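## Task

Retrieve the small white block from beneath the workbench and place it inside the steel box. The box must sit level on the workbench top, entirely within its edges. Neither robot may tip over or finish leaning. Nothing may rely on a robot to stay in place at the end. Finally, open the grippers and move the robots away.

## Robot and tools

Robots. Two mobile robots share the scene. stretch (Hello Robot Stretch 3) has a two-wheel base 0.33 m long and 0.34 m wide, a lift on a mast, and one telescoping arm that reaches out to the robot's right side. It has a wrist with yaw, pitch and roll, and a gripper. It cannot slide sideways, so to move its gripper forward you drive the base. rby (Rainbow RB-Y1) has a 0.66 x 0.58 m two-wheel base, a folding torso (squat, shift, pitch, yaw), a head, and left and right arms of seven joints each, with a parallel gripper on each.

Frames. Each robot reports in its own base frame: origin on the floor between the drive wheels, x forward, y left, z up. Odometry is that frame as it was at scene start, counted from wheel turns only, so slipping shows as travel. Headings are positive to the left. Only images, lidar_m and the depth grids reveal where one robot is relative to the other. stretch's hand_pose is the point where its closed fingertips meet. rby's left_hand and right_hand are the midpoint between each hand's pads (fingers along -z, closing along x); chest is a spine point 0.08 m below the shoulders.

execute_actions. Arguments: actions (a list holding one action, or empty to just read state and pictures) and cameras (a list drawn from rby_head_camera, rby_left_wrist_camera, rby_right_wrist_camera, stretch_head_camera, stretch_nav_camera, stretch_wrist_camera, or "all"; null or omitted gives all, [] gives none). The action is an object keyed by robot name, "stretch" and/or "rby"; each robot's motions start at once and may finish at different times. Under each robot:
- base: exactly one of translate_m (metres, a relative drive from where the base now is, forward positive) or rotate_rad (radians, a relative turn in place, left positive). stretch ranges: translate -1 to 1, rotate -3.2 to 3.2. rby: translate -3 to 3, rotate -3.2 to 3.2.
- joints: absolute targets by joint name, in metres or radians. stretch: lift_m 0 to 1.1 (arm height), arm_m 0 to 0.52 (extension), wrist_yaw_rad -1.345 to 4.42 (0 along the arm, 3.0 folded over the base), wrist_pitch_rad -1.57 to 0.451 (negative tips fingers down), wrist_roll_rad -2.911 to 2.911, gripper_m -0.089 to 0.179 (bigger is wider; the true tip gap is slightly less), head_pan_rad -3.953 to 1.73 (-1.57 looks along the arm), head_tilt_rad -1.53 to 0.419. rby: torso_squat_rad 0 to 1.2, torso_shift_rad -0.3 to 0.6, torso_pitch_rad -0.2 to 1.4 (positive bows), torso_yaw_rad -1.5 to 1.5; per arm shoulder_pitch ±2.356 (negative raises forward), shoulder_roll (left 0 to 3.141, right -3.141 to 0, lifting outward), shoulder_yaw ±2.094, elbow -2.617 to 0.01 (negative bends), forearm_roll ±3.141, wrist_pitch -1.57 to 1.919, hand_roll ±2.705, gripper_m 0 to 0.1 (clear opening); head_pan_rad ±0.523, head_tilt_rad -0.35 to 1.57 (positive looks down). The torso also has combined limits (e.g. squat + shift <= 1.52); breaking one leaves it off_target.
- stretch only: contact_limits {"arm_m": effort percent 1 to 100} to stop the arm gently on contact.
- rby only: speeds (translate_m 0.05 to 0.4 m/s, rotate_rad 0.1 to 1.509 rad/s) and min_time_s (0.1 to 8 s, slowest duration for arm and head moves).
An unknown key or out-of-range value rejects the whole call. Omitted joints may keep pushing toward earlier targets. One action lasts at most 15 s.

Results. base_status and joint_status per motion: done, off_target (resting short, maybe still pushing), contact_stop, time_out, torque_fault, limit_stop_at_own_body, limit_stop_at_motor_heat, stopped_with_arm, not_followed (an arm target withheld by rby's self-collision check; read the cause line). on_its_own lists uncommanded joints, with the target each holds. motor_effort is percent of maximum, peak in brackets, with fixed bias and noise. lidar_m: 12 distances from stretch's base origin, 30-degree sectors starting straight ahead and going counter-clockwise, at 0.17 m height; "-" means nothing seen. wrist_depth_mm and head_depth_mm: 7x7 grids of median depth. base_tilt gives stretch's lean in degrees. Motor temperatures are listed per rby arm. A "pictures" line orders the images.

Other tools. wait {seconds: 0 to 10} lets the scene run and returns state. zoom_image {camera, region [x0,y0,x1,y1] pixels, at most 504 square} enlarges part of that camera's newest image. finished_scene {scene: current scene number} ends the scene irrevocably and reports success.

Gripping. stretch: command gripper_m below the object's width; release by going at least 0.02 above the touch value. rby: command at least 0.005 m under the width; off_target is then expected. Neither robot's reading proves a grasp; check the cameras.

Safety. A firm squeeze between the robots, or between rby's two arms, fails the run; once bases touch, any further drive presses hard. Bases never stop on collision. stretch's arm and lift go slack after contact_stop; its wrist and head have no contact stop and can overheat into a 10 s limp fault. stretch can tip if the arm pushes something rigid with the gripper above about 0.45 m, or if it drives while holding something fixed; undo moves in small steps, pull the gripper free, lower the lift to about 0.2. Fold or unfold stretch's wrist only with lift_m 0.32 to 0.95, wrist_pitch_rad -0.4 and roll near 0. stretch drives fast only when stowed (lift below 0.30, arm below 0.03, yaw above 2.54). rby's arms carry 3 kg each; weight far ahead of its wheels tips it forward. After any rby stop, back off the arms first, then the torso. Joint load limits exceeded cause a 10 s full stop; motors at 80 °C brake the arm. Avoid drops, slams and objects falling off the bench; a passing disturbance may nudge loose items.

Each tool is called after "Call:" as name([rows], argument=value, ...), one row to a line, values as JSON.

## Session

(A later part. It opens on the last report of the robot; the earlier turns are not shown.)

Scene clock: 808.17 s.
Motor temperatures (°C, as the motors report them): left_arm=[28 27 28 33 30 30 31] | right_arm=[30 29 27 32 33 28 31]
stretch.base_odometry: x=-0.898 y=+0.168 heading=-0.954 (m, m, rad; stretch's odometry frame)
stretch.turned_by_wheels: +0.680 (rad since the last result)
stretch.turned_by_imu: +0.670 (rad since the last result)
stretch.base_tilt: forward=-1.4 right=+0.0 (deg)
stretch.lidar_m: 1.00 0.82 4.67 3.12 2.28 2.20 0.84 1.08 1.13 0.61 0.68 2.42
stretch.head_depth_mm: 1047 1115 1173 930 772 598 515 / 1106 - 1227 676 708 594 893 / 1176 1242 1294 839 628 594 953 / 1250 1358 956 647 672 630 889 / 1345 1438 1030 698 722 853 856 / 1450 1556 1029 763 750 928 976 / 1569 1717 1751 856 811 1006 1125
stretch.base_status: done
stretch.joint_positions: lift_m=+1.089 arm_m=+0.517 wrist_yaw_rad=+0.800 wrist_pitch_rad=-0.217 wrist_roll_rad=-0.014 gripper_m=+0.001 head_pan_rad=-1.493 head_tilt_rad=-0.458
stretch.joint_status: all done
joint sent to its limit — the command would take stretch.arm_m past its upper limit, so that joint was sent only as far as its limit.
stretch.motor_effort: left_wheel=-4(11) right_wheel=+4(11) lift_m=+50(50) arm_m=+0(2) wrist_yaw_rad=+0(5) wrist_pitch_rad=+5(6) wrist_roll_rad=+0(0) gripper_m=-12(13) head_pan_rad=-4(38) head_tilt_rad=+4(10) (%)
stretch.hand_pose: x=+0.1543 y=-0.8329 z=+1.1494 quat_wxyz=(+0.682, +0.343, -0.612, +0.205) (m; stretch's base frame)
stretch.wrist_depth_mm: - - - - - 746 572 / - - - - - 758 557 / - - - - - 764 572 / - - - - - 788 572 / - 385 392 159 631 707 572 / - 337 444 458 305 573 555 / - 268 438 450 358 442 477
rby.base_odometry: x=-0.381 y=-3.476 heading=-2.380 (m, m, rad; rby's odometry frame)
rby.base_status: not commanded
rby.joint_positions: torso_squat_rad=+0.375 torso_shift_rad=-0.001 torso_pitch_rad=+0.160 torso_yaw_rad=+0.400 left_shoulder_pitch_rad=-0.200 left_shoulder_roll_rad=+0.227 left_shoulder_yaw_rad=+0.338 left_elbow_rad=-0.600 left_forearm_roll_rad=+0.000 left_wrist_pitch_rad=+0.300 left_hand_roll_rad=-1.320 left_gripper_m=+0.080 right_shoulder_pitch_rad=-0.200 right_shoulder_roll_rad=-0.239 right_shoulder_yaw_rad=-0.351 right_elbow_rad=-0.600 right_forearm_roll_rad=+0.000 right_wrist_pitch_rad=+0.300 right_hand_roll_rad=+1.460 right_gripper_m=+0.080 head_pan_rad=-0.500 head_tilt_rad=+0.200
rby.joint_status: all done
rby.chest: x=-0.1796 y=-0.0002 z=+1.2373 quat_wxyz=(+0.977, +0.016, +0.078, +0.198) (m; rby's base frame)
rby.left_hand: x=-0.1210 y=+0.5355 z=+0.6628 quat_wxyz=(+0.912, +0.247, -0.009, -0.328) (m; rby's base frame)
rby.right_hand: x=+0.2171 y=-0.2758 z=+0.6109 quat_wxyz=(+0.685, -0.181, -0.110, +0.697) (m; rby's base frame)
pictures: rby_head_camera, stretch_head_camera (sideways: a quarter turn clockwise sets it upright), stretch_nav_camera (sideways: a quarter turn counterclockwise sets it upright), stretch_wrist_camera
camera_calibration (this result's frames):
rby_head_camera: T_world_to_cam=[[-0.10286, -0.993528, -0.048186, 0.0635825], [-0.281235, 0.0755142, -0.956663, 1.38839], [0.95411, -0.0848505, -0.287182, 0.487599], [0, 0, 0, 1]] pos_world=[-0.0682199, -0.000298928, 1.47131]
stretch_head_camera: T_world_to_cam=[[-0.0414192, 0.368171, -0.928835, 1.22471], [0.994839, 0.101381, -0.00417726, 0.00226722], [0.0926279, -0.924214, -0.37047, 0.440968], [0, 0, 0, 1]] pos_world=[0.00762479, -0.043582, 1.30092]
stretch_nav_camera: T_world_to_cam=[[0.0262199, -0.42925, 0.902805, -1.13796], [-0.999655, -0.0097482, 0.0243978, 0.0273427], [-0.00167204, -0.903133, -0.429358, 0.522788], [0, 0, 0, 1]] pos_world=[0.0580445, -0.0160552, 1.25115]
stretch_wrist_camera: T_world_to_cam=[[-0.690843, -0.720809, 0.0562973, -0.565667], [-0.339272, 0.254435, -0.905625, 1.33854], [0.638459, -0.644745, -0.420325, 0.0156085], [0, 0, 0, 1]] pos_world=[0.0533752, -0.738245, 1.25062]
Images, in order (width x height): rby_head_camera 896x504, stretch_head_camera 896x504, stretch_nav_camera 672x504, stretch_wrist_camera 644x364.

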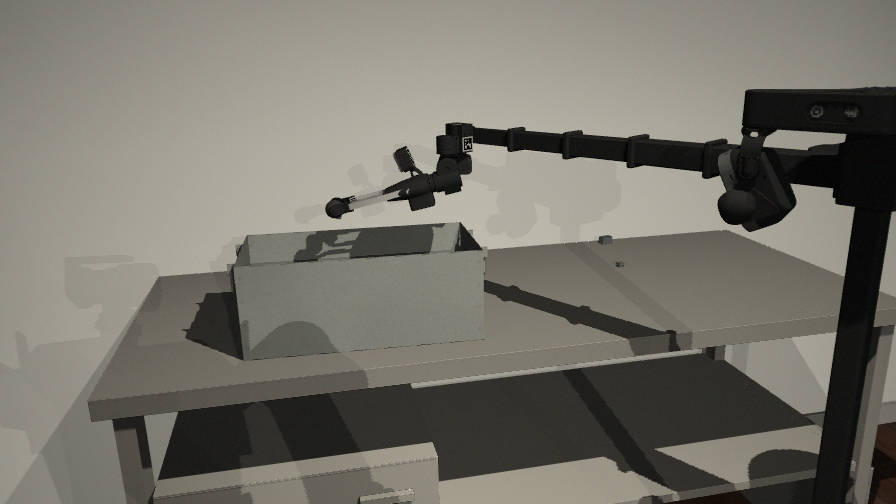

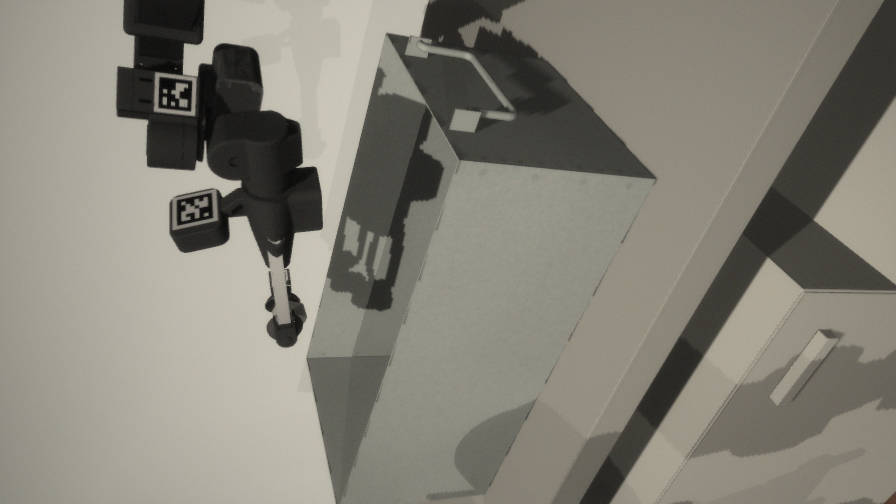

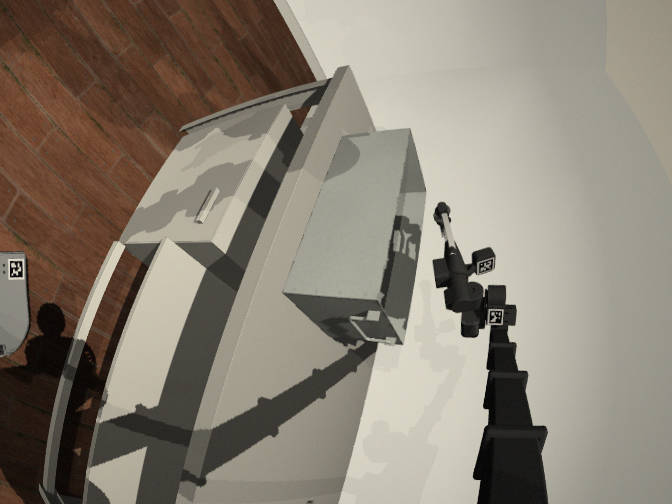

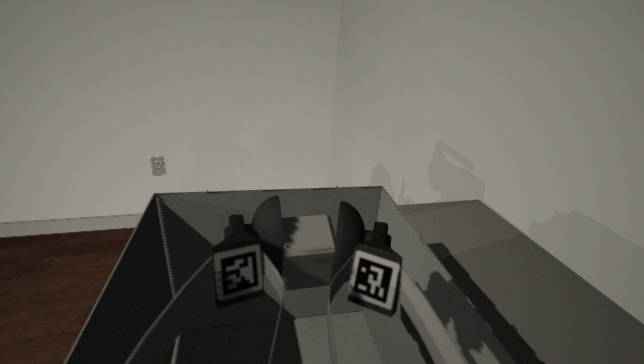

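Call:
execute_actions(actions=[])

Scene clock: 819.87 s.
Motor temperatures (°C, as the motors report them): left_arm=[27 27 28 33 30 30 31] | right_arm=[30 29 27 31 33 28 31]
stretch.base_odometry: x=-0.898 y=+0.168 heading=-0.954 (m, m, rad; stretch's odometry frame)
stretch.turned_by_wheels: +0.000 (rad since the last result)
stretch.turned_by_imu: -0.001 (rad since the last result)
stretch.base_tilt: forward=-1.4 right=+0.1 (deg)
stretch.lidar_m: 1.00 0.83 4.67 3.13 2.29 2.20 0.84 1.08 1.13 0.61 0.68 2.42
stretch.head_depth_mm: 1046 1115 1167 932 772 597 516 / 1104 - 1223 676 708 594 894 / 1182 1242 1297 839 629 591 962 / 1254 1349 955 646 675 631 888 / 1337 1443 1030 698 720 848 858 / 1453 1570 1027 762 751 928 978 / 1572 1699 1763 859 811 1006 1122
stretch.base_status: done
stretch.joint_positions: lift_m=+1.089 arm_m=+0.517 wrist_yaw_rad=+0.800 wrist_pitch_rad=-0.217 wrist_roll_rad=-0.014 gripper_m=+0.001 head_pan_rad=-1.493 head_tilt_rad=-0.458
stretch.joint_status: all done
joint sent to its limit — the command would take stretch.arm_m past its upper limit, so that joint was sent only as far as its limit.
stretch.motor_effort: left_wheel=-4(11) right_wheel=+4(11) lift_m=+50(50) arm_m=+0(2) wrist_yaw_rad=+0(5) wrist_pitch_rad=+5(6) wrist_roll_rad=+0(0) gripper_m=-13(13) head_pan_rad=-4(38) head_tilt_rad=+4(10) (%)
stretch.hand_pose: x=+0.1543 y=-0.8329 z=+1.1494 quat_wxyz=(+0.682, +0.343, -0.612, +0.205) (m; stretch's base frame)
stretch.wrist_depth_mm: - - - - - 744 573 / - - - - - 769 567 / - - - - - 750 567 / - - - - - 778 572 / - 389 391 158 639 693 581 / - 340 443 460 306 573 551 / - 266 435 453 361 445 475
rby.base_odometry: x=-0.381 y=-3.476 heading=-2.380 (m, m, rad; rby's odometry frame)
rby.base_status: not commanded
rby.joint_positions: torso_squat_rad=+0.375 torso_shift_rad=-0.001 torso_pitch_rad=+0.160 torso_yaw_rad=+0.400 left_shoulder_pitch_rad=-0.200 left_shoulder_roll_rad=+0.227 left_shoulder_yaw_rad=+0.338 left_elbow_rad=-0.600 left_forearm_roll_rad=+0.000 left_wrist_pitch_rad=+0.300 left_hand_roll_rad=-1.320 left_gripper_m=+0.080 right_shoulder_pitch_rad=-0.200 right_shoulder_roll_rad=-0.239 right_shoulder_yaw_rad=-0.351 right_elbow_rad=-0.600 right_forearm_roll_rad=+0.000 right_wrist_pitch_rad=+0.300 right_hand_roll_rad=+1.460 right_gripper_m=+0.080 head_pan_rad=-0.500 head_tilt_rad=+0.200
rby.joint_status: all done
rby.chest: x=-0.1796 y=-0.0002 z=+1.2373 quat_wxyz=(+0.977, +0.016, +0.078, +0.198) (m; rby's base frame)
rby.left_hand: x=-0.1210 y=+0.5355 z=+0.6628 quat_wxyz=(+0.912, +0.247, -0.009, -0.328) (m; rby's base frame)
rby.right_hand: x=+0.2171 y=-0.2758 z=+0.6109 quat_wxyz=(+0.685, -0.181, -0.110, +0.697) (m; rby's base frame)
pictures: rby_head_camera, rby_left_wrist_camera, rby_right_wrist_camera, stretch_head_camera (sideways: a quarter turn clockwise sets it upright), stretch_nav_camera (sideways: a quarter turn counterclockwise sets it upright), stretch_wrist_camera
camera_calibration (this result's frames):
rby_head_camera: T_world_to_cam=[[-0.10286, -0.993528, -0.048186, 0.0635826], [-0.281235, 0.0755142, -0.956663, 1.38839], [0.95411, -0.0848505, -0.287182, 0.487599], [0, 0, 0, 1]] pos_world=[-0.0682201, -0.000298849, 1.47131]
rby_left_wrist_camera: T_world_to_cam=[[0.767521, -0.608286, -0.202236, 0.556095], [-0.566167, -0.791221, 0.231136, 0.217883], [-0.30061, -0.0629031, -0.951671, 0.704511], [0, 0, 0, 1]] pos_world=[-0.0916737, 0.554975, 0.732563]
rby_right_wrist_camera: T_world_to_cam=[[-0.158368, -0.980213, 0.118753, -0.302451], [-0.945449, 0.185218, 0.267993, 0.121628], [-0.284685, -0.0698332, -0.956074, 0.708808], [0, 0, 0, 1]] pos_world=[0.268881, -0.269496, 0.680994]
stretch_head_camera: T_world_to_cam=[[-0.0414192, 0.368172, -0.928835, 1.22471], [0.994839, 0.101381, -0.00417725, 0.00226722], [0.092628, -0.924214, -0.37047, 0.440969], [0, 0, 0, 1]] pos_world=[0.00762479, -0.043582, 1.30092]
stretch_nav_camera: T_world_to_cam=[[0.02622, -0.429251, 0.902805, -1.13796], [-0.999655, -0.00974833, 0.0243978, 0.0273427], [-0.00167194, -0.903133, -0.429358, 0.522788], [0, 0, 0, 1]] pos_world=[0.0580445, -0.0160551, 1.25115]
stretch_wrist_camera: T_world_to_cam=[[-0.690844, -0.720809, 0.0562972, -0.565666], [-0.339272, 0.254436, -0.905625, 1.33854], [0.638459, -0.644746, -0.420325, 0.0156085], [0, 0, 0, 1]] pos_world=[0.0533752, -0.738245, 1.25062]
Images, in order (width x height): rby_head_camera 896x504, rby_left_wrist_camera 644x364, rby_right_wrist_camera 644x364, stretch_head_camera 896x504, stretch_nav_camera 672x504, stretch_wrist_camera 644x364.

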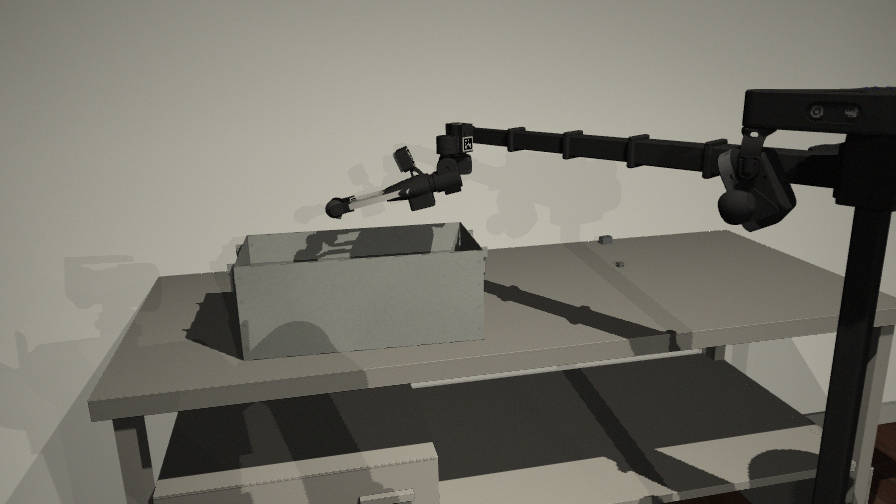

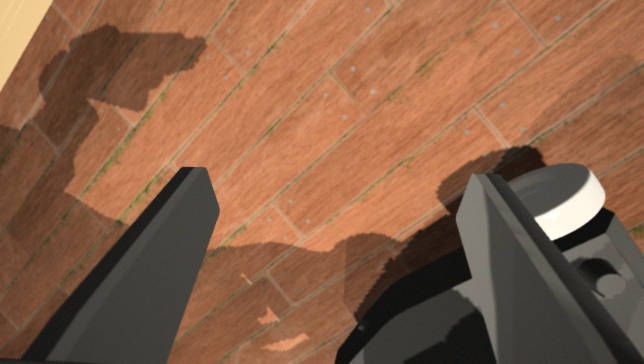

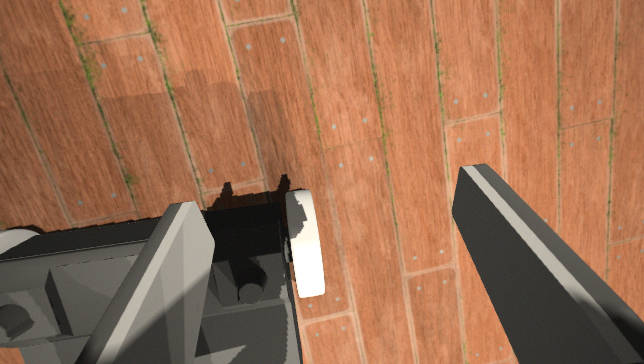

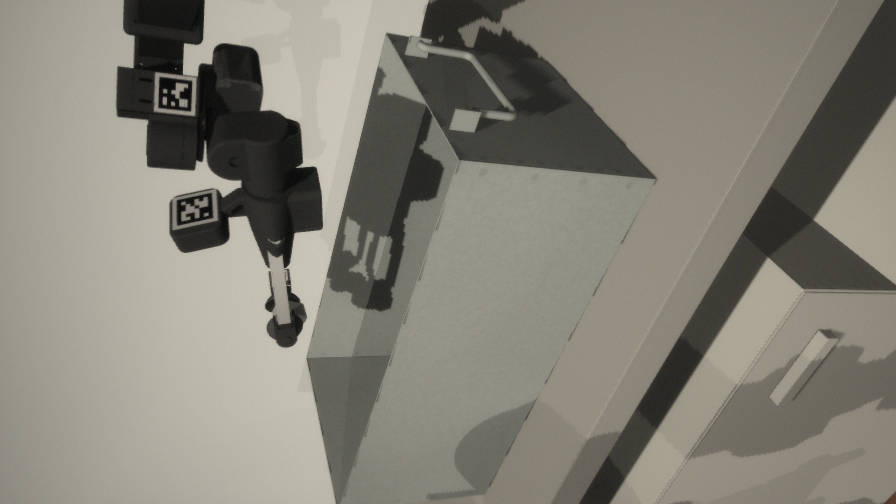

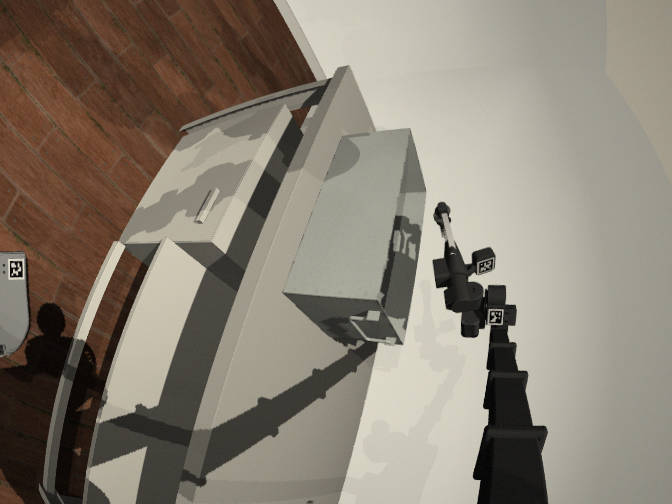

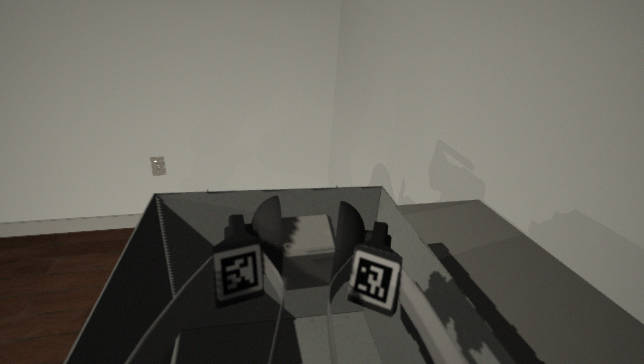

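Call:
zoom_image(camera="rby_head_camera", region=[220, 100, 520, 370])

Region (220, 100, 520, 370) of rby_head_camera's 896x504 image, scaled by 1.680, with more detail than that image has; it fills the top 454 rows of this view, and the rest is white.

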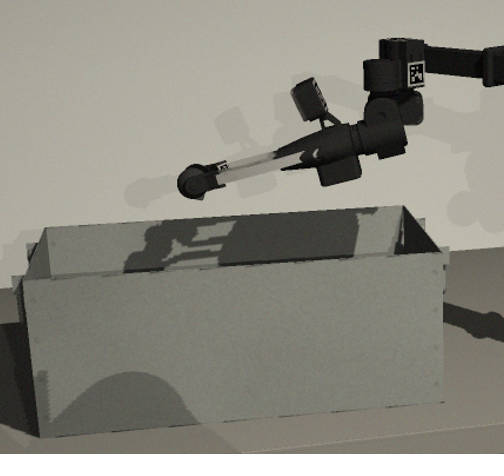

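Call:
execute_actions([
  {"stretch": {"base": {"translate_m": 0.06}, "joints": {"wrist_pitch_rad": -1.1, "lift_m": 1.025}}},
], cameras=["rby_head_camera", "stretch_wrist_camera", "stretch_head_camera"])

Scene clock: 847.93 s.
Motor temperatures (°C, as the motors report them): left_arm=[27 27 28 33 30 30 31] | right_arm=[29 29 27 31 33 28 31]
stretch.base_odometry: x=-0.863 y=+0.120 heading=-0.954 (m, m, rad; stretch's odometry frame)
stretch.turned_by_wheels: +0.000 (rad since the last result)
stretch.turned_by_imu: -0.002 (rad since the last result)
stretch.base_tilt: forward=-1.4 right=+0.1 (deg)
stretch.lidar_m: 0.95 0.78 4.66 3.20 2.34 2.25 0.90 1.15 1.16 0.60 0.73 2.37
stretch.head_depth_mm: 1076 1128 1208 692 715 596 898 / 1139 1186 1235 601 619 593 939 / 1208 1288 1374 623 660 625 922 / 1289 1372 1412 681 703 855 835 / 1379 1484 1037 741 754 902 908 / 1494 1601 1630 818 780 964 1043 / 1608 1752 1881 939 1051 1050 1206
stretch.base_status: done
stretch.joint_positions: lift_m=+1.026 arm_m=+0.517 wrist_yaw_rad=+0.799 wrist_pitch_rad=-1.104 wrist_roll_rad=-0.014 gripper_m=+0.001 head_pan_rad=-1.493 head_tilt_rad=-0.458
stretch.joint_status: all done
stretch.motor_effort: left_wheel=-5(7) right_wheel=+4(10) lift_m=+14(46) arm_m=+1(1) wrist_yaw_rad=-1(1) wrist_pitch_rad=+1(7) wrist_roll_rad=+0(0) gripper_m=-13(13) head_pan_rad=-3(4) head_tilt_rad=+4(4) (%)
stretch.hand_pose: x=+0.0458 y=-0.7276 z=+0.9248 quat_wxyz=(+0.702, +0.577, -0.405, -0.103) (m; stretch's base frame)
stretch.wrist_depth_mm: 110 161 259 261 263 265 202 / 107 155 249 254 256 256 205 / 104 148 240 243 247 250 209 / 104 142 230 233 239 240 213 / 100 136 223 159 230 231 218 / 98 130 213 215 222 224 224 / 95 117 208 212 214 216 217
rby.base_odometry: x=-0.381 y=-3.476 heading=-2.380 (m, m, rad; rby's odometry frame)
rby.base_status: not commanded
rby.joint_positions: torso_squat_rad=+0.375 torso_shift_rad=-0.001 torso_pitch_rad=+0.160 torso_yaw_rad=+0.400 left_shoulder_pitch_rad=-0.200 left_shoulder_roll_rad=+0.227 left_shoulder_yaw_rad=+0.338 left_elbow_rad=-0.600 left_forearm_roll_rad=+0.000 left_wrist_pitch_rad=+0.300 left_hand_roll_rad=-1.320 left_gripper_m=+0.080 right_shoulder_pitch_rad=-0.200 right_shoulder_roll_rad=-0.239 right_shoulder_yaw_rad=-0.351 right_elbow_rad=-0.600 right_forearm_roll_rad=+0.000 right_wrist_pitch_rad=+0.300 right_hand_roll_rad=+1.460 right_gripper_m=+0.080 head_pan_rad=-0.500 head_tilt_rad=+0.200
rby.joint_status: not commanded
rby.chest: x=-0.1796 y=-0.0002 z=+1.2373 quat_wxyz=(+0.977, +0.016, +0.078, +0.198) (m; rby's base frame)
rby.left_hand: x=-0.1210 y=+0.5355 z=+0.6628 quat_wxyz=(+0.912, +0.247, -0.009, -0.328) (m; rby's base frame)
rby.right_hand: x=+0.2171 y=-0.2758 z=+0.6109 quat_wxyz=(+0.685, -0.181, -0.110, +0.697) (m; rby's base frame)
pictures: rby_head_camera, stretch_head_camera (sideways: a quarter turn clockwise sets it upright), stretch_wrist_camera
camera_calibration (this result's frames):
rby_head_camera: T_world_to_cam=[[-0.10286, -0.993528, -0.0481858, 0.0635824], [-0.281235, 0.0755142, -0.956663, 1.38839], [0.95411, -0.0848508, -0.287182, 0.487599], [0, 0, 0, 1]] pos_world=[-0.0682198, -0.000298789, 1.47131]
stretch_head_camera: T_world_to_cam=[[-0.0414192, 0.368171, -0.928835, 1.22471], [0.994839, 0.101381, -0.00417725, 0.00226722], [0.0926279, -0.924214, -0.37047, 0.440968], [0, 0, 0, 1]] pos_world=[0.00762479, -0.043582, 1.30092]
stretch_wrist_camera: T_world_to_cam=[[-0.661892, -0.748984, 0.0303521, -0.549907], [-0.731212, 0.636214, -0.24609, 0.757299], [0.165007, -0.185079, -0.968772, 0.921668], [0, 0, 0, 1]] pos_world=[0.0376855, -0.723094, 1.09594]
Images, in order (width x height): rby_head_camera 896x504, stretch_head_camera 896x504, stretch_wrist_camera 644x364.

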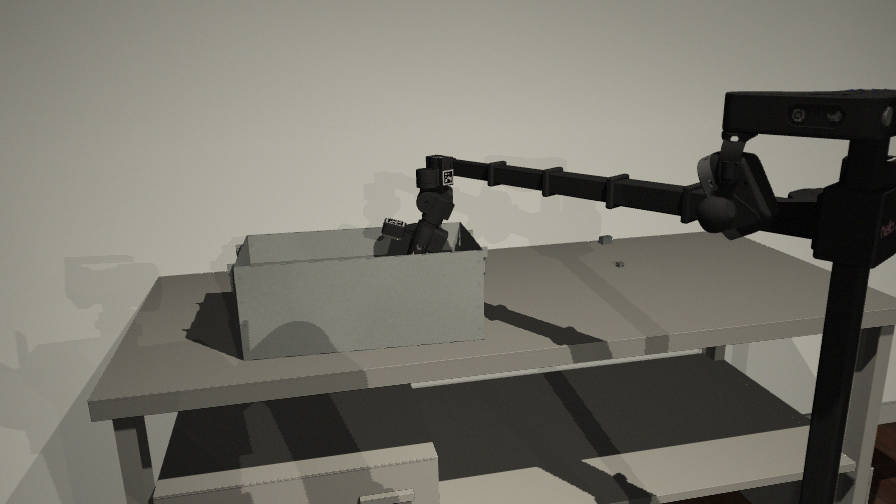

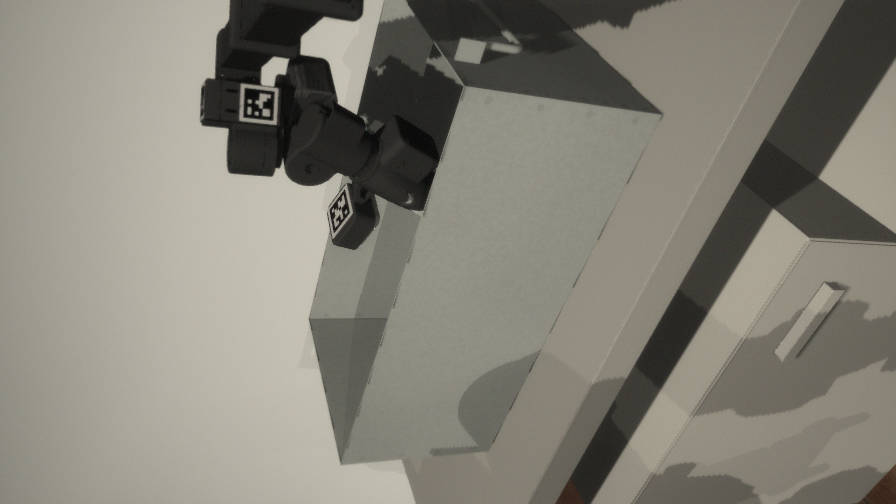

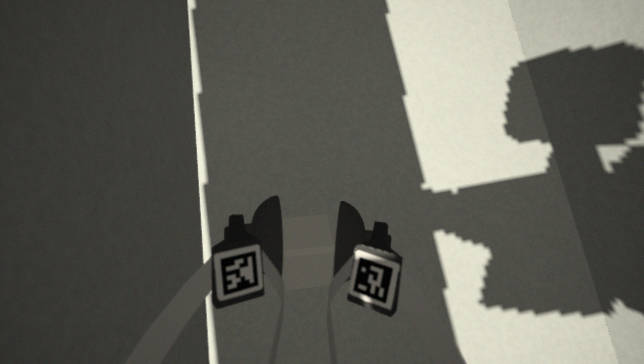

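Call:
execute_actions([
  {"stretch": {"joints": {"lift_m": 0.999}}},
], cameras=["stretch_wrist_camera"])

Call:
execute_actions([
  {"stretch": {"joints": {"gripper_m": 0.058}}},
], cameras=["stretch_wrist_camera"])

Scene clock: 861.07 s.
Motor temperatures (°C, as the motors report them): left_arm=[27 27 28 33 30 30 31] | right_arm=[29 29 27 31 33 28 31]
stretch.base_odometry: x=-0.863 y=+0.120 heading=-0.954 (m, m, rad; stretch's odometry frame)
stretch.turned_by_wheels: +0.000 (rad since the last result)
stretch.turned_by_imu: -0.001 (rad since the last result)
stretch.base_tilt: forward=-1.4 right=+0.1 (deg)
stretch.lidar_m: 0.96 0.78 4.65 3.19 2.35 2.25 0.90 1.15 1.16 0.60 0.72 2.37
stretch.head_depth_mm: 1078 1133 1212 691 713 598 901 / 1138 1198 - 601 619 594 942 / 1209 1282 1357 624 659 624 919 / 1290 1381 1410 679 702 850 833 / 1379 1474 1042 739 750 908 910 / 1489 1601 1645 817 783 966 1046 / 1613 1751 1877 934 1053 1052 1204
stretch.base_status: not commanded
stretch.joint_positions: lift_m=+1.000 arm_m=+0.517 wrist_yaw_rad=+0.799 wrist_pitch_rad=-1.104 wrist_roll_rad=-0.014 gripper_m=+0.001 head_pan_rad=-1.493 head_tilt_rad=-0.458
stretch.joint_status: all done
stretch.motor_effort: left_wheel=-5(4) right_wheel=+4(5) lift_m=+15(13) arm_m=+0(0) wrist_yaw_rad=+0(0) wrist_pitch_rad=+1(1) wrist_roll_rad=+0(0) gripper_m=-12(13) head_pan_rad=-4(4) head_tilt_rad=+4(4) (%)
stretch.hand_pose: x=+0.0457 y=-0.7275 z=+0.8987 quat_wxyz=(+0.702, +0.577, -0.405, -0.103) (m; stretch's base frame)
stretch.wrist_depth_mm: 110 162 228 232 235 239 202 / 106 154 219 223 225 231 206 / 104 148 212 215 216 222 210 / 104 142 205 208 211 213 213 / 101 136 199 158 203 205 206 / 98 130 190 191 198 200 199 / 95 117 185 188 189 192 195
rby.base_odometry: x=-0.381 y=-3.476 heading=-2.380 (m, m, rad; rby's odometry frame)
rby.base_status: not commanded
rby.joint_positions: torso_squat_rad=+0.375 torso_shift_rad=-0.001 torso_pitch_rad=+0.160 torso_yaw_rad=+0.400 left_shoulder_pitch_rad=-0.200 left_shoulder_roll_rad=+0.227 left_shoulder_yaw_rad=+0.338 left_elbow_rad=-0.600 left_forearm_roll_rad=+0.000 left_wrist_pitch_rad=+0.300 left_hand_roll_rad=-1.320 left_gripper_m=+0.080 right_shoulder_pitch_rad=-0.200 right_shoulder_roll_rad=-0.239 right_shoulder_yaw_rad=-0.351 right_elbow_rad=-0.600 right_forearm_roll_rad=+0.000 right_wrist_pitch_rad=+0.300 right_hand_roll_rad=+1.460 right_gripper_m=+0.080 head_pan_rad=-0.500 head_tilt_rad=+0.200
rby.joint_status: not commanded
rby.chest: x=-0.1796 y=-0.0002 z=+1.2373 quat_wxyz=(+0.977, +0.016, +0.078, +0.198) (m; rby's base frame)
rby.left_hand: x=-0.1210 y=+0.5355 z=+0.6628 quat_wxyz=(+0.912, +0.247, -0.009, -0.328) (m; rby's base frame)
rby.right_hand: x=+0.2171 y=-0.2758 z=+0.6109 quat_wxyz=(+0.685, -0.181, -0.110, +0.697) (m; rby's base frame)
pictures: stretch_wrist_camera
camera_calibration (this result's frames):
stretch_wrist_camera: T_world_to_cam=[[-0.661882, -0.748994, 0.0303288, -0.549097], [-0.731298, 0.636298, -0.245619, 0.750417], [0.164669, -0.18475, -0.968892, 0.896822], [0, 0, 0, 1]] pos_world=[0.0376616, -0.723071, 1.06989]
Images, in order (width x height): stretch_wrist_camera 644x364.

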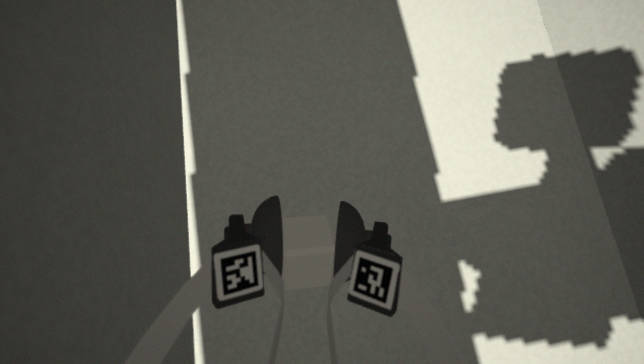

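Scene clock: 862.13 s.
Motor temperatures (°C, as the motors report them): left_arm=[27 27 28 33 30 30 31] | right_arm=[29 29 27 31 33 28 31]
stretch.base_odometry: x=-0.863 y=+0.120 heading=-0.954 (m, m, rad; stretch's odometry frame)
stretch.turned_by_wheels: +0.000 (rad since the last result)
stretch.turned_by_imu: +0.000 (rad since the last result)
stretch.base_tilt: forward=-1.3 right=+0.1 (deg)
stretch.lidar_m: 0.96 0.78 4.65 3.20 2.33 2.25 0.90 1.15 1.16 0.61 0.72 2.37
stretch.head_depth_mm: 1082 1129 1218 692 714 597 897 / 1135 1198 - 602 619 595 936 / 1213 1278 1361 624 659 625 918 / 1284 1376 1410 680 702 853 835 / 1386 1486 1043 740 751 902 913 / 1486 1607 1643 818 782 968 1045 / 1613 1748 1880 930 1051 1054 1203
stretch.base_status: not commanded
stretch.joint_positions: lift_m=+1.000 arm_m=+0.517 wrist_yaw_rad=+0.799 wrist_pitch_rad=-1.104 wrist_roll_rad=-0.014 gripper_m=+0.058 head_pan_rad=-1.493 head_tilt_rad=-0.458
stretch.joint_status: all done
stretch.motor_effort: left_wheel=-4(5) right_wheel=+4(5) lift_m=+14(15) arm_m=+1(0) wrist_yaw_rad=+1(0) wrist_pitch_rad=+2(1) wrist_roll_rad=+0(0) gripper_m=-1(82) head_pan_rad=-4(4) head_tilt_rad=+4(4) (%)
stretch.hand_pose: x=+0.0457 y=-0.7275 z=+0.8987 quat_wxyz=(+0.702, +0.577, -0.405, -0.103) (m; stretch's base frame)
stretch.wrist_depth_mm: 110 162 230 232 235 237 201 / 106 155 219 222 227 231 205 / 104 149 213 216 217 221 209 / 103 142 204 208 211 213 212 / 101 136 200 198 203 204 206 / 98 121 191 193 196 198 201 / 95 137 185 186 188 192 194
rby.base_odometry: x=-0.381 y=-3.476 heading=-2.380 (m, m, rad; rby's odometry frame)
rby.base_status: not commanded
rby.joint_positions: torso_squat_rad=+0.375 torso_shift_rad=-0.001 torso_pitch_rad=+0.160 torso_yaw_rad=+0.400 left_shoulder_pitch_rad=-0.200 left_shoulder_roll_rad=+0.227 left_shoulder_yaw_rad=+0.338 left_elbow_rad=-0.600 left_forearm_roll_rad=+0.000 left_wrist_pitch_rad=+0.300 left_hand_roll_rad=-1.320 left_gripper_m=+0.080 right_shoulder_pitch_rad=-0.200 right_shoulder_roll_rad=-0.239 right_shoulder_yaw_rad=-0.351 right_elbow_rad=-0.600 right_forearm_roll_rad=+0.000 right_wrist_pitch_rad=+0.300 right_hand_roll_rad=+1.460 right_gripper_m=+0.080 head_pan_rad=-0.500 head_tilt_rad=+0.200
rby.joint_status: not commanded
rby.chest: x=-0.1796 y=-0.0002 z=+1.2373 quat_wxyz=(+0.977, +0.016, +0.078, +0.198) (m; rby's base frame)
rby.left_hand: x=-0.1210 y=+0.5355 z=+0.6628 quat_wxyz=(+0.912, +0.247, -0.009, -0.328) (m; rby's base frame)
rby.right_hand: x=+0.2171 y=-0.2758 z=+0.6109 quat_wxyz=(+0.685, -0.181, -0.110, +0.697) (m; rby's base frame)
pictures: stretch_wrist_camera
camera_calibration (this result's frames):
stretch_wrist_camera: T_world_to_cam=[[-0.661882, -0.748994, 0.0303289, -0.549097], [-0.731298, 0.636298, -0.245619, 0.750417], [0.164669, -0.18475, -0.968892, 0.896822], [0, 0, 0, 1]] pos_world=[0.0376615, -0.723071, 1.06989]
Images, in order (width x height): stretch_wrist_camera 644x364.

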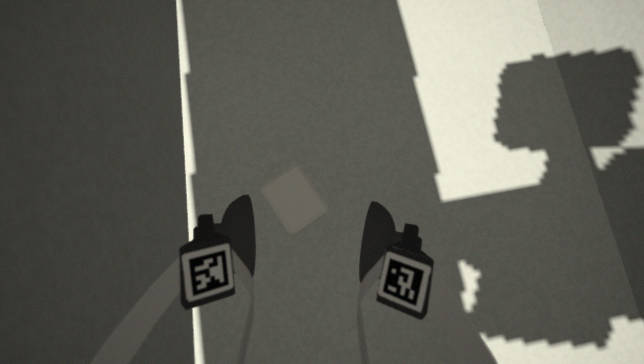

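Call:
execute_actions([
  {"stretch": {"joints": {"lift_m": 1.095, "wrist_pitch_rad": -0.3}}},
], cameras=["rby_head_camera", "stretch_wrist_camera"])

Scene clock: 872.23 s.
Motor temperatures (°C, as the motors report them): left_arm=[27 27 28 33 30 30 31] | right_arm=[29 29 27 31 33 28 31]
stretch.base_odometry: x=-0.863 y=+0.120 heading=-0.954 (m, m, rad; stretch's odometry frame)
stretch.turned_by_wheels: +0.000 (rad since the last result)
stretch.turned_by_imu: -0.001 (rad since the last result)
stretch.base_tilt: forward=-1.4 right=+0.1 (deg)
stretch.lidar_m: 0.96 0.78 4.63 3.21 2.33 2.24 0.90 1.15 1.16 0.60 0.72 2.37
stretch.head_depth_mm: 1076 1142 1195 692 714 597 897 / 1134 - 1257 821 619 594 940 / 1206 1280 909 637 659 624 922 / 1293 1381 986 683 701 854 835 / 1384 1477 1040 739 753 905 911 / 1491 1602 1631 818 783 966 1039 / 1621 1755 1894 938 1052 1054 1203
stretch.base_status: not commanded
stretch.joint_positions: lift_m=+1.094 arm_m=+0.517 wrist_yaw_rad=+0.800 wrist_pitch_rad=-0.320 wrist_roll_rad=-0.014 gripper_m=+0.058 head_pan_rad=-1.493 head_tilt_rad=-0.458
stretch.joint_status: all done
stretch.motor_effort: left_wheel=-5(5) right_wheel=+4(5) lift_m=+50(51) arm_m=+0(0) wrist_yaw_rad=+1(1) wrist_pitch_rad=+6(5) wrist_roll_rad=+0(0) gripper_m=-1(1) head_pan_rad=-4(3) head_tilt_rad=+4(4) (%)
stretch.hand_pose: x=+0.1475 y=-0.8263 z=+1.1295 quat_wxyz=(+0.692, +0.374, -0.594, +0.170) (m; stretch's base frame)
stretch.wrist_depth_mm: - - - - - 760 589 / - - - - - 814 597 / - - - - - 792 598 / - - 347 358 372 759 622 / - - 366 385 355 577 582 / - - 412 437 351 272 508 / - 280 400 405 401 248 424
rby.base_odometry: x=-0.381 y=-3.476 heading=-2.380 (m, m, rad; rby's odometry frame)
rby.base_status: not commanded
rby.joint_positions: torso_squat_rad=+0.375 torso_shift_rad=-0.001 torso_pitch_rad=+0.160 torso_yaw_rad=+0.400 left_shoulder_pitch_rad=-0.200 left_shoulder_roll_rad=+0.227 left_shoulder_yaw_rad=+0.338 left_elbow_rad=-0.600 left_forearm_roll_rad=+0.000 left_wrist_pitch_rad=+0.300 left_hand_roll_rad=-1.320 left_gripper_m=+0.080 right_shoulder_pitch_rad=-0.200 right_shoulder_roll_rad=-0.239 right_shoulder_yaw_rad=-0.351 right_elbow_rad=-0.600 right_forearm_roll_rad=+0.000 right_wrist_pitch_rad=+0.300 right_hand_roll_rad=+1.460 right_gripper_m=+0.080 head_pan_rad=-0.500 head_tilt_rad=+0.200
rby.joint_status: not commanded
rby.chest: x=-0.1796 y=-0.0002 z=+1.2373 quat_wxyz=(+0.977, +0.016, +0.078, +0.198) (m; rby's base frame)
rby.left_hand: x=-0.1210 y=+0.5355 z=+0.6628 quat_wxyz=(+0.912, +0.247, -0.009, -0.328) (m; rby's base frame)
rby.right_hand: x=+0.2171 y=-0.2758 z=+0.6109 quat_wxyz=(+0.685, -0.181, -0.110, +0.697) (m; rby's base frame)
pictures: rby_head_camera, stretch_wrist_camera
camera_calibration (this result's frames):
rby_head_camera: T_world_to_cam=[[-0.10286, -0.993528, -0.0481858, 0.0635825], [-0.281235, 0.0755141, -0.956663, 1.38839], [0.95411, -0.0848506, -0.287182, 0.487599], [0, 0, 0, 1]] pos_world=[-0.0682201, -0.000298725, 1.47131]
stretch_wrist_camera: T_world_to_cam=[[-0.686765, -0.724775, 0.0552684, -0.567218], [-0.404651, 0.318049, -0.857381, 1.32429], [0.603831, -0.611184, -0.511706, 0.151864], [0, 0, 0, 1]] pos_world=[0.0546311, -0.739479, 1.24448]
Images, in order (width x height): rby_head_camera 896x504, stretch_wrist_camera 644x364.

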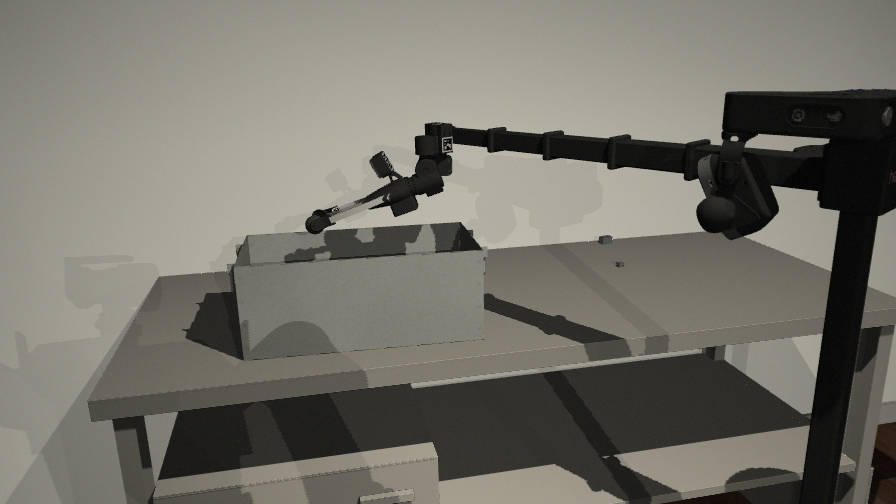

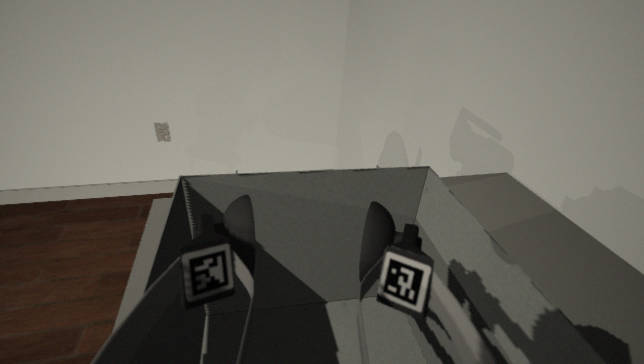

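Call:
execute_actions([
  {"stretch": {"base": {"translate_m": 0.22}, "joints": {"arm_m": 0.2, "wrist_pitch_rad": -0.1, "head_pan_rad": -1.8, "head_tilt_rad": -0.5}}},
])

Scene clock: 886.00 s.
Motor temperatures (°C, as the motors report them): left_arm=[27 27 28 33 30 30 31] | right_arm=[29 29 27 31 33 28 31]
stretch.base_odometry: x=-0.736 y=-0.060 heading=-0.954 (m, m, rad; stretch's odometry frame)
stretch.turned_by_wheels: +0.000 (rad since the last result)
stretch.turned_by_imu: -0.003 (rad since the last result)
stretch.base_tilt: forward=-1.4 right=+0.1 (deg)
stretch.lidar_m: 0.79 0.62 0.62 3.47 2.52 2.44 1.12 1.32 0.64 0.64 0.88 2.18
stretch.head_depth_mm: - - 1224 866 731 1047 944 / 1110 - 1251 656 687 1074 936 / 1142 1251 909 676 707 967 925 / - - 939 709 719 902 914 / 1218 - - 749 743 908 967 / 1262 - - 789 770 937 1026 / 1313 1399 - 831 797 970 1086
stretch.base_status: done
stretch.joint_positions: lift_m=+1.094 arm_m=+0.200 wrist_yaw_rad=+0.801 wrist_pitch_rad=-0.122 wrist_roll_rad=-0.014 gripper_m=+0.058 head_pan_rad=-1.793 head_tilt_rad=-0.494
stretch.joint_status: all done
stretch.motor_effort: left_wheel=-5(6) right_wheel=+4(11) lift_m=+50(50) arm_m=-2(3) wrist_yaw_rad=+0(1) wrist_pitch_rad=+7(7) wrist_roll_rad=+0(0) gripper_m=-1(1) head_pan_rad=-3(30) head_tilt_rad=-3(8) (%)
stretch.hand_pose: x=+0.1590 y=-0.5203 z=+1.1780 quat_wxyz=(+0.672, +0.313, -0.628, +0.238) (m; stretch's base frame)
stretch.wrist_depth_mm: - - - - - - 976 / - - - - - - 955 / - - - - - - 964 / - - - - - - 992 / - - - - - - 935 / - - - - 651 621 422 / - - - - 530 414 320
rby.base_odometry: x=-0.381 y=-3.476 heading=-2.380 (m, m, rad; rby's odometry frame)
rby.base_status: not commanded
rby.joint_positions: torso_squat_rad=+0.375 torso_shift_rad=-0.001 torso_pitch_rad=+0.160 torso_yaw_rad=+0.400 left_shoulder_pitch_rad=-0.200 left_shoulder_roll_rad=+0.227 left_shoulder_yaw_rad=+0.338 left_elbow_rad=-0.600 left_forearm_roll_rad=+0.000 left_wrist_pitch_rad=+0.300 left_hand_roll_rad=-1.320 left_gripper_m=+0.080 right_shoulder_pitch_rad=-0.200 right_shoulder_roll_rad=-0.239 right_shoulder_yaw_rad=-0.351 right_elbow_rad=-0.600 right_forearm_roll_rad=+0.000 right_wrist_pitch_rad=+0.300 right_hand_roll_rad=+1.460 right_gripper_m=+0.080 head_pan_rad=-0.500 head_tilt_rad=+0.200
rby.joint_status: not commanded
rby.chest: x=-0.1796 y=-0.0002 z=+1.2373 quat_wxyz=(+0.977, +0.016, +0.078, +0.198) (m; rby's base frame)
rby.left_hand: x=-0.1210 y=+0.5355 z=+0.6628 quat_wxyz=(+0.912, +0.247, -0.009, -0.328) (m; rby's base frame)
rby.right_hand: x=+0.2171 y=-0.2758 z=+0.6109 quat_wxyz=(+0.685, -0.181, -0.110, +0.697) (m; rby's base frame)
pictures: rby_head_camera, rby_left_wrist_camera, rby_right_wrist_camera, stretch_head_camera (sideways: a quarter turn clockwise sets it upright), stretch_nav_camera (sideways: a quarter turn counterclockwise sets it upright), stretch_wrist_camera
camera_calibration (this result's frames):
rby_head_camera: T_world_to_cam=[[-0.10286, -0.993528, -0.048186, 0.0635826], [-0.281235, 0.0755143, -0.956663, 1.38839], [0.95411, -0.0848506, -0.287182, 0.487599], [0, 0, 0, 1]] pos_world=[-0.0682198, -0.000298871, 1.47131]
rby_left_wrist_camera: T_world_to_cam=[[0.767521, -0.608286, -0.202236, 0.556096], [-0.566167, -0.791221, 0.231137, 0.217883], [-0.30061, -0.0629029, -0.95167, 0.70451], [0, 0, 0, 1]] pos_world=[-0.0916735, 0.554975, 0.732563]
rby_right_wrist_camera: T_world_to_cam=[[-0.158368, -0.980213, 0.118753, -0.302451], [-0.945449, 0.185218, 0.267993, 0.121628], [-0.284685, -0.0698333, -0.956074, 0.708808], [0, 0, 0, 1]] pos_world=[0.268881, -0.269496, 0.680994]
stretch_head_camera: T_world_to_cam=[[0.0765329, 0.396203, -0.914968, 1.20589], [0.980387, -0.197055, -0.00332491, 0.00124555], [-0.181617, -0.896768, -0.403514, 0.485642], [0, 0, 0, 1]] pos_world=[-0.00531059, -0.0420237, 1.29932]
stretch_nav_camera: T_world_to_cam=[[-0.108892, -0.449114, 0.886814, -1.11627], [-0.958077, 0.285253, 0.02682, 0.0239368], [-0.265012, -0.846716, -0.461347, 0.56602], [0, 0, 0, 1]] pos_world=[0.0513823, -0.0289036, 1.25042]
stretch_wrist_camera: T_world_to_cam=[[-0.693893, -0.71784, 0.0567221, -0.337158], [-0.27637, 0.192753, -0.941523, 1.28678], [0.66493, -0.668993, -0.332139, 0.105429], [0, 0, 0, 1]] pos_world=[0.0515725, -0.419525, 1.26567]
Images, in order (width x height): rby_head_camera 896x504, rby_left_wrist_camera 644x364, rby_right_wrist_camera 644x364, stretch_head_camera 896x504, stretch_nav_camera 672x504, stretch_wrist_camera 644x364.

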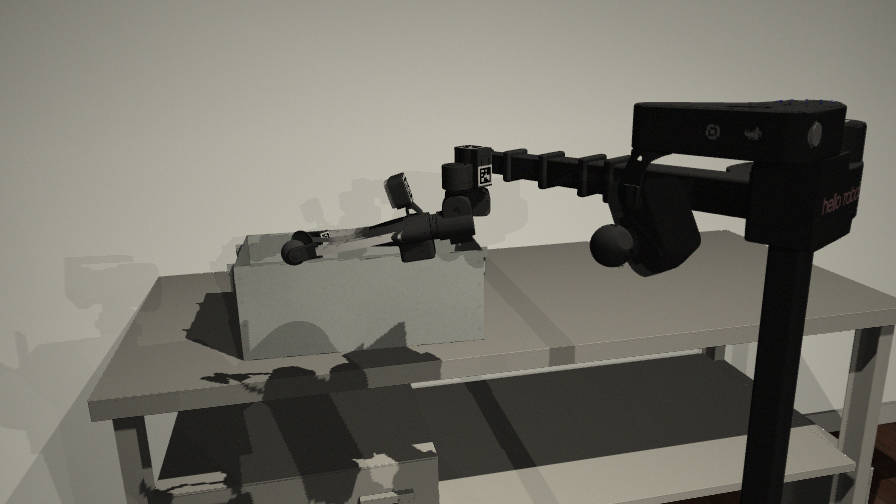

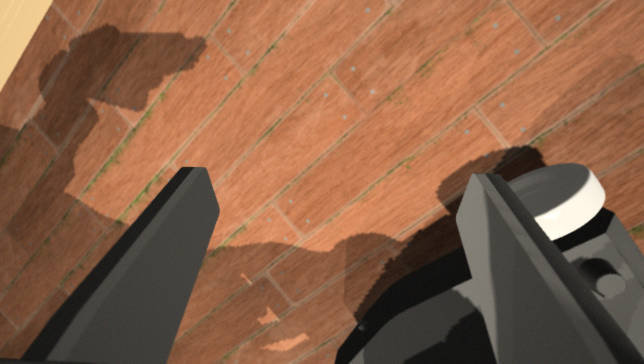

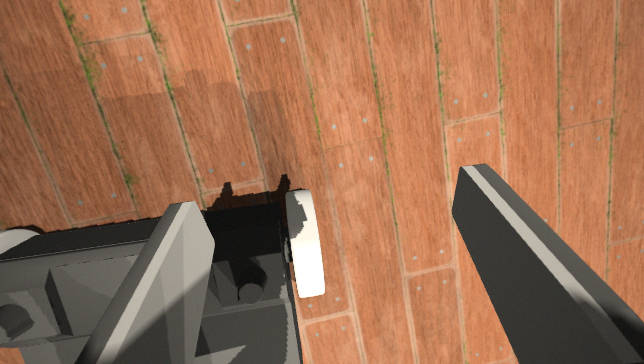

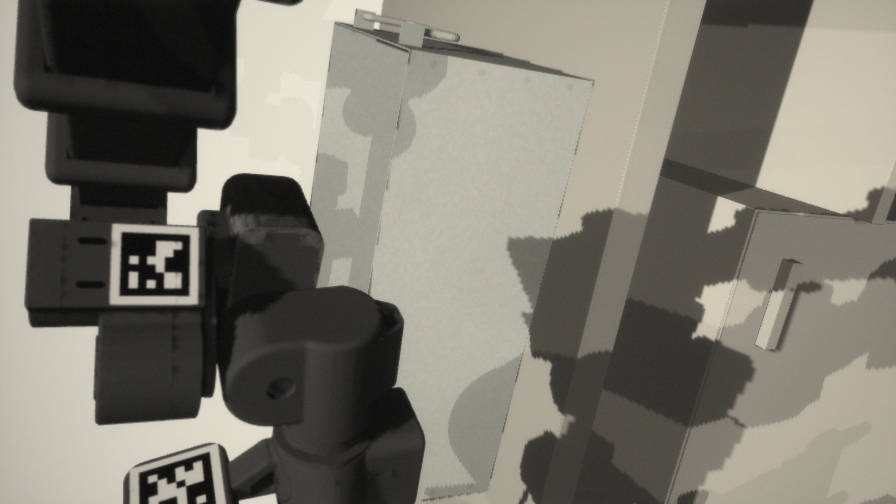

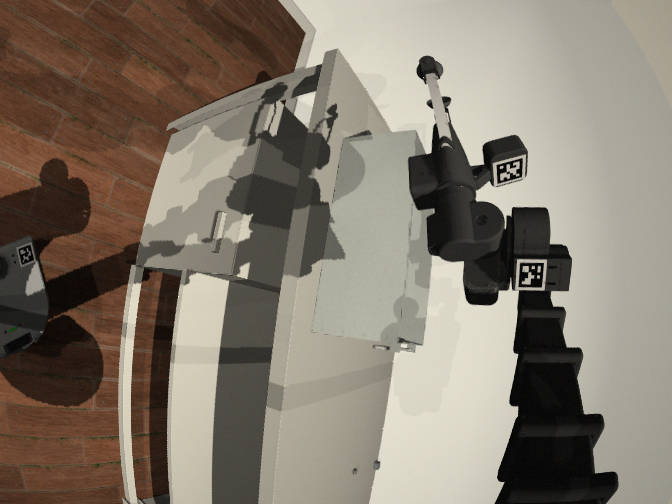

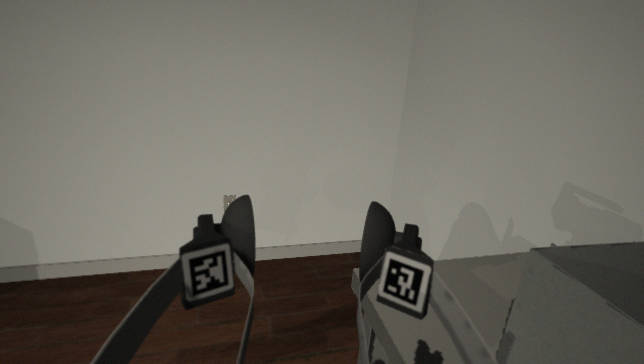

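Call:
finished_scene(scene=1)

The scene is finished: the task was done.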